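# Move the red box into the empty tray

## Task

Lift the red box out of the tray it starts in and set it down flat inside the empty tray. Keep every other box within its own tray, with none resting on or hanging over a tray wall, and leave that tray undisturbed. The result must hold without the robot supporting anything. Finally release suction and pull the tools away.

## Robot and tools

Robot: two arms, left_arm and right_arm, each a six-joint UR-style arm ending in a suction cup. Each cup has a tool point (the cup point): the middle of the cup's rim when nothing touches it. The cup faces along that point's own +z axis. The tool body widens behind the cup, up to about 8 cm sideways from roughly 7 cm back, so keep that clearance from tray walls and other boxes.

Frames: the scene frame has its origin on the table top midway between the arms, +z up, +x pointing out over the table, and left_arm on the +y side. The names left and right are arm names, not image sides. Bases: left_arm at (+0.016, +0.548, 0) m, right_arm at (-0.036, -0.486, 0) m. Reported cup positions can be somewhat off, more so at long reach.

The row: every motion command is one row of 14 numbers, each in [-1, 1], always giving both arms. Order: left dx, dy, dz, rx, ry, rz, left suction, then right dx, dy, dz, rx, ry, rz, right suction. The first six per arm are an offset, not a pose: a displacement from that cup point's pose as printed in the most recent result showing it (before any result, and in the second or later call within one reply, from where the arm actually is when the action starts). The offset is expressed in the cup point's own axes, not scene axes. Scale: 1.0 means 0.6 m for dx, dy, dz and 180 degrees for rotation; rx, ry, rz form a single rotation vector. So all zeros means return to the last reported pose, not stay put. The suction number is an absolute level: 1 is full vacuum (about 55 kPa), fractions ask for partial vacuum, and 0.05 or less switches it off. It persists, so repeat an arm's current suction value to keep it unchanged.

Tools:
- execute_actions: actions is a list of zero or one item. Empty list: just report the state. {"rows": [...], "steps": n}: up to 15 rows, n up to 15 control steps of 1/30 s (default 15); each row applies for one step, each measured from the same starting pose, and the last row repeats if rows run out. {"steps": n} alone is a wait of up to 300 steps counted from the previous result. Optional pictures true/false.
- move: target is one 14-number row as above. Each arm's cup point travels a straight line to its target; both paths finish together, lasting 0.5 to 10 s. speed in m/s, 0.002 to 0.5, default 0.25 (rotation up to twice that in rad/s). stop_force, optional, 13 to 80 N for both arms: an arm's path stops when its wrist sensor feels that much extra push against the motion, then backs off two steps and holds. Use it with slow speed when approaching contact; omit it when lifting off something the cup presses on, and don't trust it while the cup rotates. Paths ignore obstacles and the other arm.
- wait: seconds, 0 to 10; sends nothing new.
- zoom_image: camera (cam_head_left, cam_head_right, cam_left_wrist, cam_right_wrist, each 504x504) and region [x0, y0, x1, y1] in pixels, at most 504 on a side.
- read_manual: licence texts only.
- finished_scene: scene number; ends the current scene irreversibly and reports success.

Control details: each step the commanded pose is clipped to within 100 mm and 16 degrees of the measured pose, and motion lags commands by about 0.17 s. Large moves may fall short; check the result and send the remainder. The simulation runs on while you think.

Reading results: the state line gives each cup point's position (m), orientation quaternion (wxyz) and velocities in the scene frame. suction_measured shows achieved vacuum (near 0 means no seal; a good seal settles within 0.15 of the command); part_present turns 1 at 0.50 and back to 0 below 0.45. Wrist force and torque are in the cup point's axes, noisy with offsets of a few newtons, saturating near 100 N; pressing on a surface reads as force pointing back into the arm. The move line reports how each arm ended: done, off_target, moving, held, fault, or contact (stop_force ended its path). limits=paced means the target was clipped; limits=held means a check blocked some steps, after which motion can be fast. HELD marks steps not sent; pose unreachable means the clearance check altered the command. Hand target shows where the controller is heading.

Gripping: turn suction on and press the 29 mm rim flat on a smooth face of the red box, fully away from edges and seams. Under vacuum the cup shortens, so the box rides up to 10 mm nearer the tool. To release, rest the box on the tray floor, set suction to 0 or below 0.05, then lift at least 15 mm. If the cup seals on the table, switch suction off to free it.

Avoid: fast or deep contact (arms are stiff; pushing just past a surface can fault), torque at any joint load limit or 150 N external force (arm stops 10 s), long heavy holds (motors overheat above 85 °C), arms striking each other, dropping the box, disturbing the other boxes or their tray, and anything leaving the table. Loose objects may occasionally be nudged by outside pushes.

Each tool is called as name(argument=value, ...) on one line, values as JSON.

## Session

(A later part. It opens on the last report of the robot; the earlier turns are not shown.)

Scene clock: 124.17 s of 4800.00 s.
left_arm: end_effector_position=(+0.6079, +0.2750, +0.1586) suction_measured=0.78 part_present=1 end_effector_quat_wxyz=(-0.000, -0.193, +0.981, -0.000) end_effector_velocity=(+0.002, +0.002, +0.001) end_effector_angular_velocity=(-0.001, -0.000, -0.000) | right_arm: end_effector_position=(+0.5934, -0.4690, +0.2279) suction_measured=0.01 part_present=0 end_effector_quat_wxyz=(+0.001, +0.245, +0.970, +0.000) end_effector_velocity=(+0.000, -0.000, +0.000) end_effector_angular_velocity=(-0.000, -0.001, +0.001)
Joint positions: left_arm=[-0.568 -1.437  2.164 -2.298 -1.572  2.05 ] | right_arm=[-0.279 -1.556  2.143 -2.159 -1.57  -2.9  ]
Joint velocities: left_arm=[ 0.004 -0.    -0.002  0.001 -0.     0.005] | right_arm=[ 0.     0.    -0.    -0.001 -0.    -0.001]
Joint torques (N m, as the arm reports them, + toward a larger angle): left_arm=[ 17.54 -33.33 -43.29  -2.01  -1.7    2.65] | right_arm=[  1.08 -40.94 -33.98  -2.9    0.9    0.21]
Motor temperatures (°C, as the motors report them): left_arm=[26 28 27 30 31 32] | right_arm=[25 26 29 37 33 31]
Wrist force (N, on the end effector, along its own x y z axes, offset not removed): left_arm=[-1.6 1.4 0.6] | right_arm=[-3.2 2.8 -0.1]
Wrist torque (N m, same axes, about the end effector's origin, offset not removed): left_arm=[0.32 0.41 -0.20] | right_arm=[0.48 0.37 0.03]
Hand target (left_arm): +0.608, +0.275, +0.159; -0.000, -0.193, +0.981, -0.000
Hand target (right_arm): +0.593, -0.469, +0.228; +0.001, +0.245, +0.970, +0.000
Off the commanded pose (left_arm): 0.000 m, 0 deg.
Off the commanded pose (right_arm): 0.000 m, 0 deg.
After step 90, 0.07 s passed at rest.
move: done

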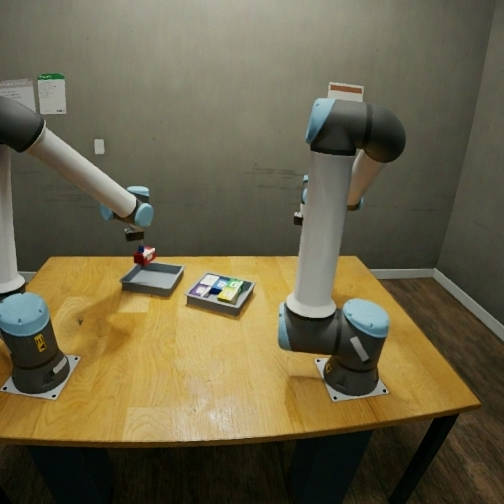

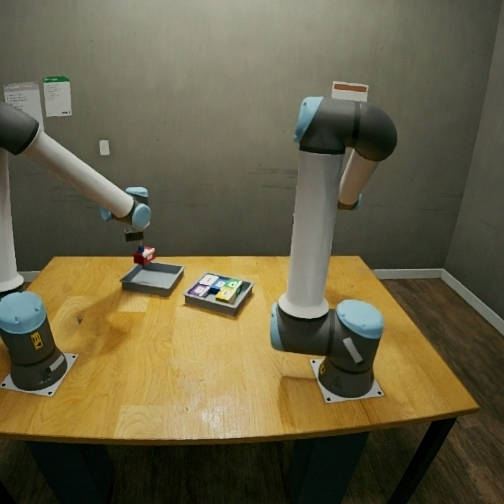

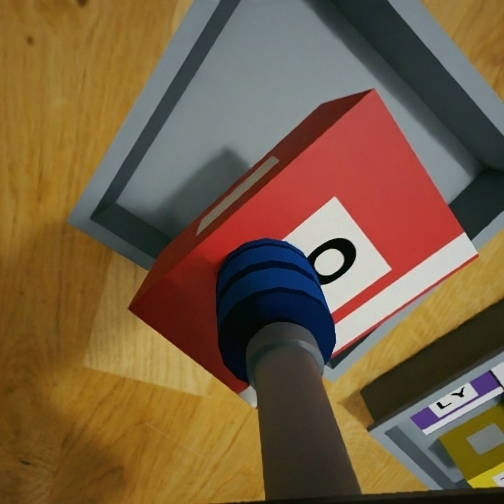

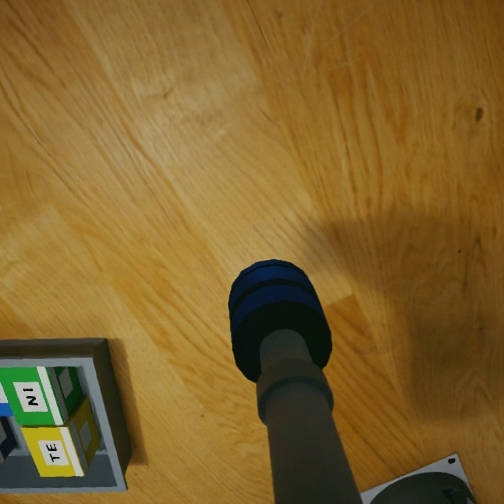

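move(target=[0,0,0.14,0,0,0,1,0,0,0,0,0,0,0], speed=0.1)

move(target=[0,0,0.07,0,0,0,1,0,0,0,0,0,0,0], speed=0.01, stop_force=13)

Scene clock: 131.90 s of 4800.00 s.
left_arm: end_effector_position=(+0.6078, +0.2750, +0.0748) suction_measured=0.78 part_present=1 end_effector_quat_wxyz=(-0.000, -0.193, +0.981, -0.000) end_effector_velocity=(+0.000, -0.000, -0.002) end_effector_angular_velocity=(-0.000, -0.001, +0.000) | right_arm: end_effector_position=(+0.5934, -0.4690, +0.2279) suction_measured=0.01 part_present=0 end_effector_quat_wxyz=(+0.001, +0.245, +0.970, +0.000) end_effector_velocity=(+0.000, +0.000, -0.000) end_effector_angular_velocity=(+0.001, -0.001, +0.002)
Joint positions: left_arm=[-0.568 -1.314  2.219 -2.475 -1.572  2.05 ] | right_arm=[-0.279 -1.556  2.143 -2.159 -1.57  -2.9  ]
Joint velocities: left_arm=[ 0.     0.004  0.001 -0.006  0.     0.   ] | right_arm=[ 0.     0.    -0.    -0.     0.001 -0.002]
Joint torques (N m, as the arm reports them, + toward a larger angle): left_arm=[ -7.56 -33.96 -21.14  -5.63   2.44  -0.7 ] | right_arm=[  0.95 -39.52 -33.61  -3.52   0.58   0.64]
Motor temperatures (°C, as the motors report them): left_arm=[26 28 27 30 31 32] | right_arm=[25 26 29 37 33 31]
Wrist force (N, on the end effector, along its own x y z axes, offset not removed): left_arm=[-4.3 0.0 0.1] | right_arm=[-3.4 4.1 1.0]
Wrist torque (N m, same axes, about the end effector's origin, offset not removed): left_arm=[0.08 0.73 -0.23] | right_arm=[0.63 0.48 -0.10]
Hand target (left_arm): +0.608, +0.275, +0.075; -0.000, -0.193, +0.981, -0.000
Hand target (right_arm): +0.593, -0.469, +0.228; +0.001, +0.245, +0.970, +0.000
Off the commanded pose (left_arm): 0.000 m, 0 deg.
Off the commanded pose (right_arm): 0.000 m, 0 deg.
After step 90, 3.37 s passed at rest.
move: done

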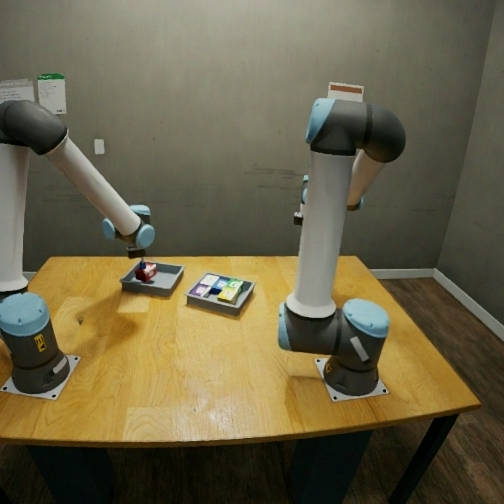

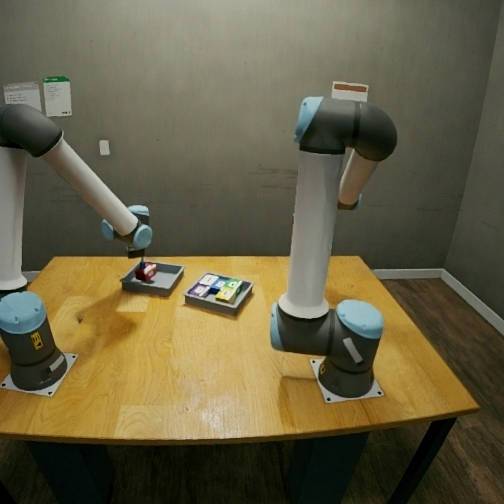

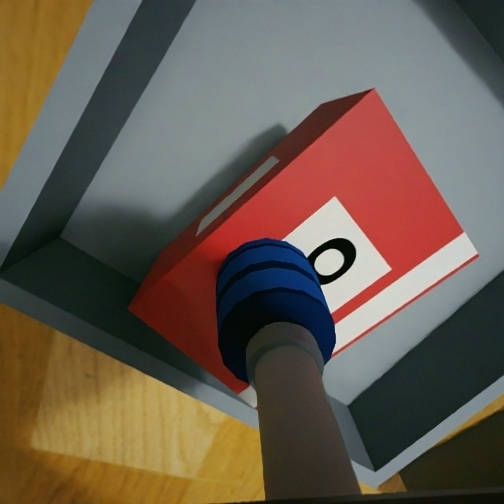

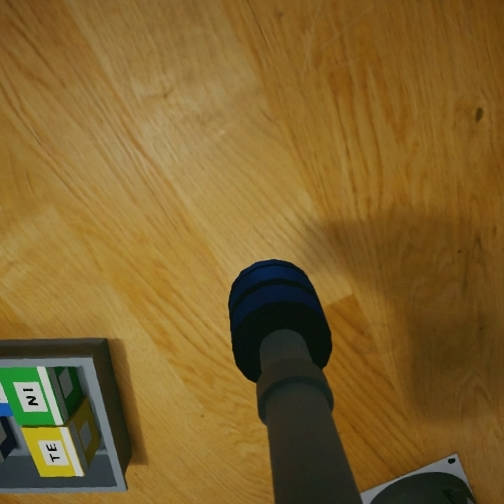

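Scene clock: 135.97 s of 4800.00 s.
left_arm: end_effector_position=(+0.6077, +0.2750, +0.0382) suction_measured=0.78 part_present=1 end_effector_quat_wxyz=(-0.000, -0.193, +0.981, -0.000) end_effector_velocity=(+0.000, -0.000, +0.004) end_effector_angular_velocity=(-0.000, -0.000, -0.000) | right_arm: end_effector_position=(+0.5934, -0.4690, +0.2279) suction_measured=0.01 part_present=0 end_effector_quat_wxyz=(+0.001, +0.245, +0.970, +0.000) end_effector_velocity=(-0.000, +0.000, -0.000) end_effector_angular_velocity=(+0.001, +0.000, -0.001)
Joint positions: left_arm=[-0.568 -1.253  2.236 -2.553 -1.572  2.05 ] | right_arm=[-0.279 -1.556  2.143 -2.159 -1.57  -2.9  ]
Joint velocities: left_arm=[-0.    -0.007 -0.002  0.009  0.     0.   ] | right_arm=[-0.     0.    -0.     0.     0.001  0.001]
Joint torques (N m, as the arm reports them, + toward a larger angle): left_arm=[-16.12 -50.09 -18.66   2.29  -1.11  -2.81] | right_arm=[  1.12 -39.51 -34.64  -3.17   0.7    0.47]
Motor temperatures (°C, as the motors report them): left_arm=[26 28 27 30 31 32] | right_arm=[25 26 29 37 33 31]
Wrist force (N, on the end effector, along its own x y z axes, offset not removed): left_arm=[-2.1 2.5 -39.5] | right_arm=[-2.6 1.5 0.2]
Wrist torque (N m, same axes, about the end effector's origin, offset not removed): left_arm=[0.06 0.56 -0.23] | right_arm=[0.34 0.44 -0.01]
Hand target (left_arm): +0.608, +0.275, +0.039; -0.000, -0.193, +0.981, -0.000
Hand target (right_arm): +0.593, -0.469, +0.228; +0.001, +0.245, +0.970, +0.000
Off the commanded pose (left_arm): 0.005 m, 0 deg.
Off the commanded pose (right_arm): 0.000 m, 0 deg.
move: contact (left_arm)

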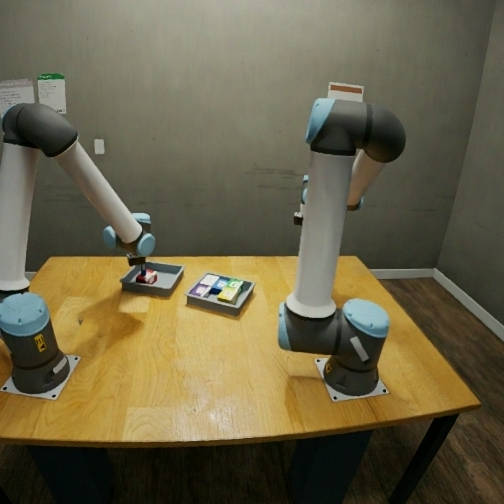

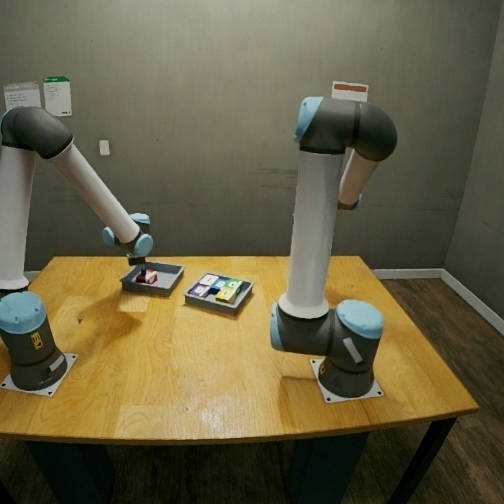

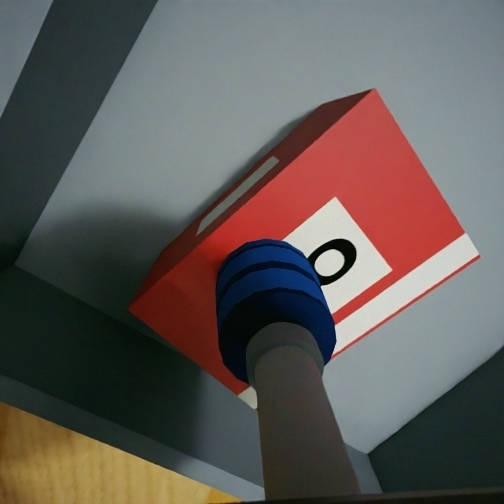

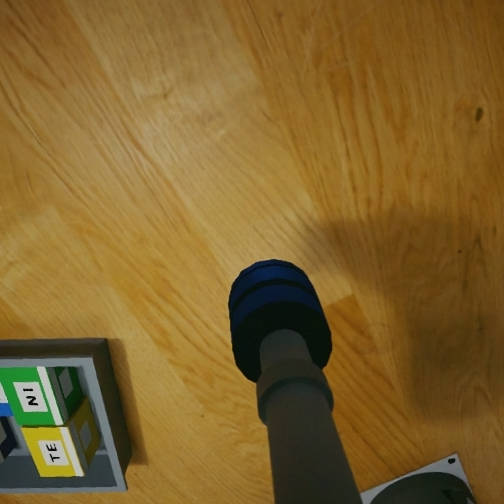

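move(target=[0,0,-0.008,0,0,0,0,0,0,0,0,0,0,0], speed=0.01)

move(target=[0,0,-0.25,0,0,0,0,0,0,0,0,0,0,0], speed=0.15)

Scene clock: 144.63 s of 4800.00 s.
left_arm: end_effector_position=(+0.6077, +0.2750, +0.0428) suction_measured=0.00 part_present=0 end_effector_quat_wxyz=(-0.000, -0.193, +0.981, -0.000) end_effector_velocity=(+0.000, -0.000, +0.002) end_effector_angular_velocity=(-0.000, -0.000, -0.000) | right_arm: end_effector_position=(+0.5934, -0.4690, +0.2279) suction_measured=0.01 part_present=0 end_effector_quat_wxyz=(+0.001, +0.245, +0.970, +0.000) end_effector_velocity=(+0.000, +0.000, +0.000) end_effector_angular_velocity=(-0.000, -0.002, +0.001)
Joint positions: left_arm=[-0.568 -1.261  2.234 -2.543 -1.572  2.05 ] | right_arm=[-0.279 -1.556  2.143 -2.159 -1.57  -2.9  ]
Joint velocities: left_arm=[-0.    -0.003 -0.002  0.004 -0.     0.   ] | right_arm=[ 0.    -0.     0.    -0.002  0.    -0.   ]
Joint torques (N m, as the arm reports them, + toward a larger angle): left_arm=[-12.5  -67.34 -33.18  -1.18  -1.18  -2.2 ] | right_arm=[  2.46 -40.57 -33.53  -3.44   0.35   0.6 ]
Motor temperatures (°C, as the motors report them): left_arm=[26 28 27 30 31 32] | right_arm=[25 26 29 37 33 31]
Wrist force (N, on the end effector, along its own x y z axes, offset not removed): left_arm=[-4.7 0.7 -7.7] | right_arm=[-3.6 0.4 0.3]
Wrist torque (N m, same axes, about the end effector's origin, offset not removed): left_arm=[0.16 0.72 -0.22] | right_arm=[0.16 0.43 -0.04]
Hand target (left_arm): +0.608, +0.275, +0.043; -0.000, -0.193, +0.981, -0.000
Hand target (right_arm): +0.593, -0.469, +0.228; +0.001, +0.245, +0.970, +0.000
Off the commanded pose (left_arm): 0.000 m, 0 deg.
Off the commanded pose (right_arm): 0.000 m, 0 deg.
After step 90, 4.97 s passed at rest.
move: done

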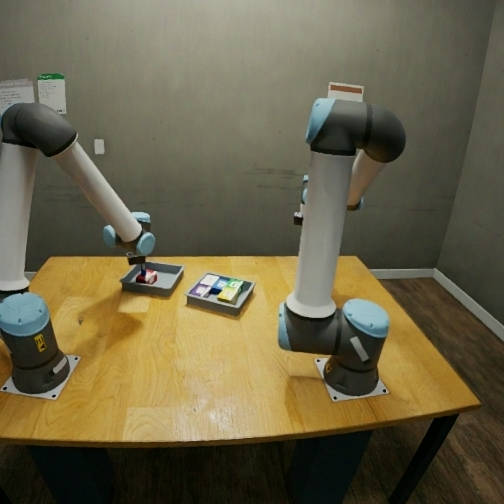

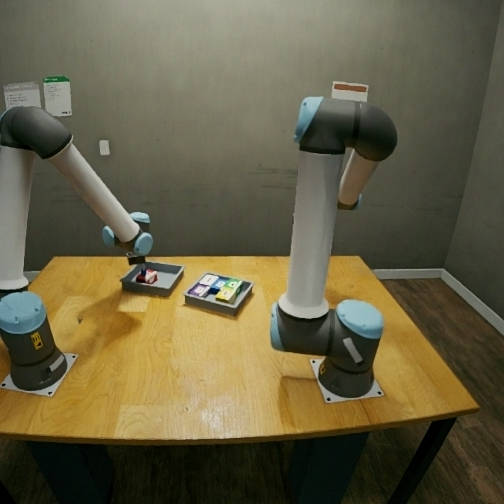

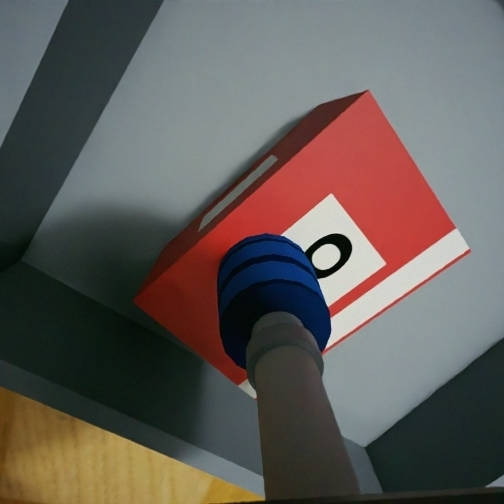

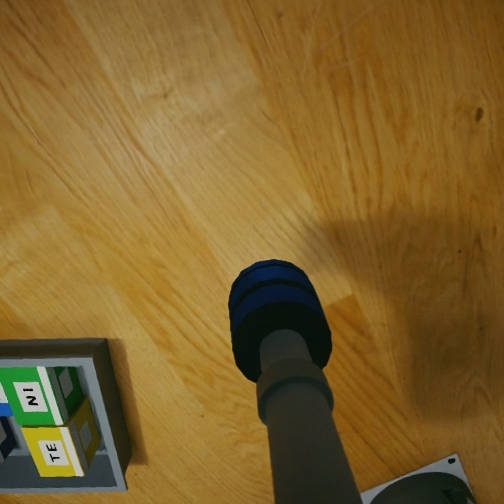

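Scene clock: 146.20 s of 4800.00 s.
left_arm: end_effector_position=(+0.6080, +0.2751, +0.1926) suction_measured=0.00 part_present=0 end_effector_quat_wxyz=(-0.000, -0.193, +0.981, -0.000) end_effector_velocity=(-0.000, -0.000, +0.003) end_effector_angular_velocity=(+0.000, -0.000, -0.000) | right_arm: end_effector_position=(+0.5934, -0.4690, +0.2279) suction_measured=0.01 part_present=0 end_effector_quat_wxyz=(+0.001, +0.245, +0.970, +0.000) end_effector_velocity=(-0.000, -0.000, -0.000) end_effector_angular_velocity=(-0.001, +0.001, +0.001)
Joint positions: left_arm=[-0.568 -1.479  2.136 -2.228 -1.572  2.05 ] | right_arm=[-0.279 -1.556  2.143 -2.159 -1.57  -2.9  ]
Joint velocities: left_arm=[-0.001 -0.003 -0.002  0.005  0.    -0.001] | right_arm=[-0.    -0.     0.     0.001 -0.001 -0.001]
Joint torques (N m, as the arm reports them, + toward a larger angle): left_arm=[-16.77 -63.31 -43.67  -1.63   0.45  -2.71] | right_arm=[ -0.27 -40.   -33.5   -3.1    0.5    0.25]
Motor temperatures (°C, as the motors report them): left_arm=[26 28 27 30 31 32] | right_arm=[25 26 29 37 33 31]
Wrist force (N, on the end effector, along its own x y z axes, offset not removed): left_arm=[-2.1 -0.2 0.8] | right_arm=[-1.4 1.6 0.3]
Wrist torque (N m, same axes, about the end effector's origin, offset not removed): left_arm=[0.08 0.52 -0.28] | right_arm=[0.37 0.19 -0.01]
Hand target (left_arm): +0.608, +0.275, +0.193; -0.000, -0.193, +0.981, -0.000
Hand target (right_arm): +0.593, -0.469, +0.228; +0.001, +0.245, +0.970, +0.000
Off the commanded pose (left_arm): 0.000 m, 0 deg.
Off the commanded pose (right_arm): 0.000 m, 0 deg.
move: done

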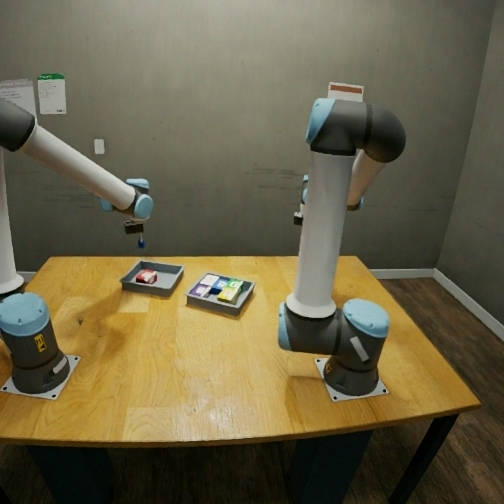

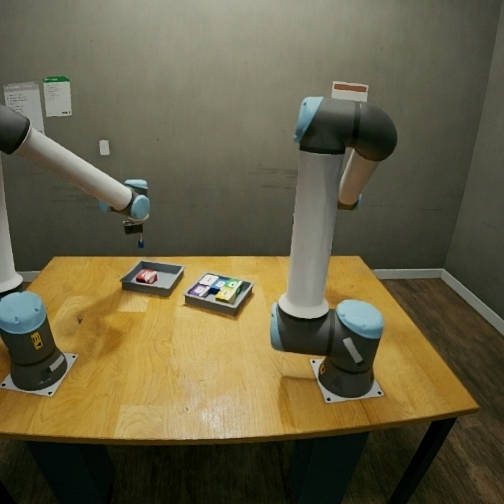

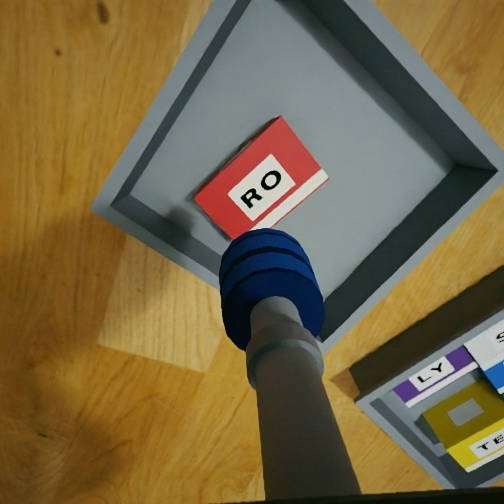

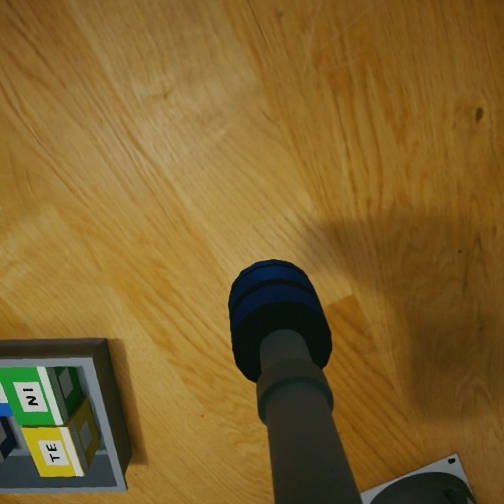

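Lying inside on the floor. Done.

finished_scene(scene=1)

The scene is finished: the task was done.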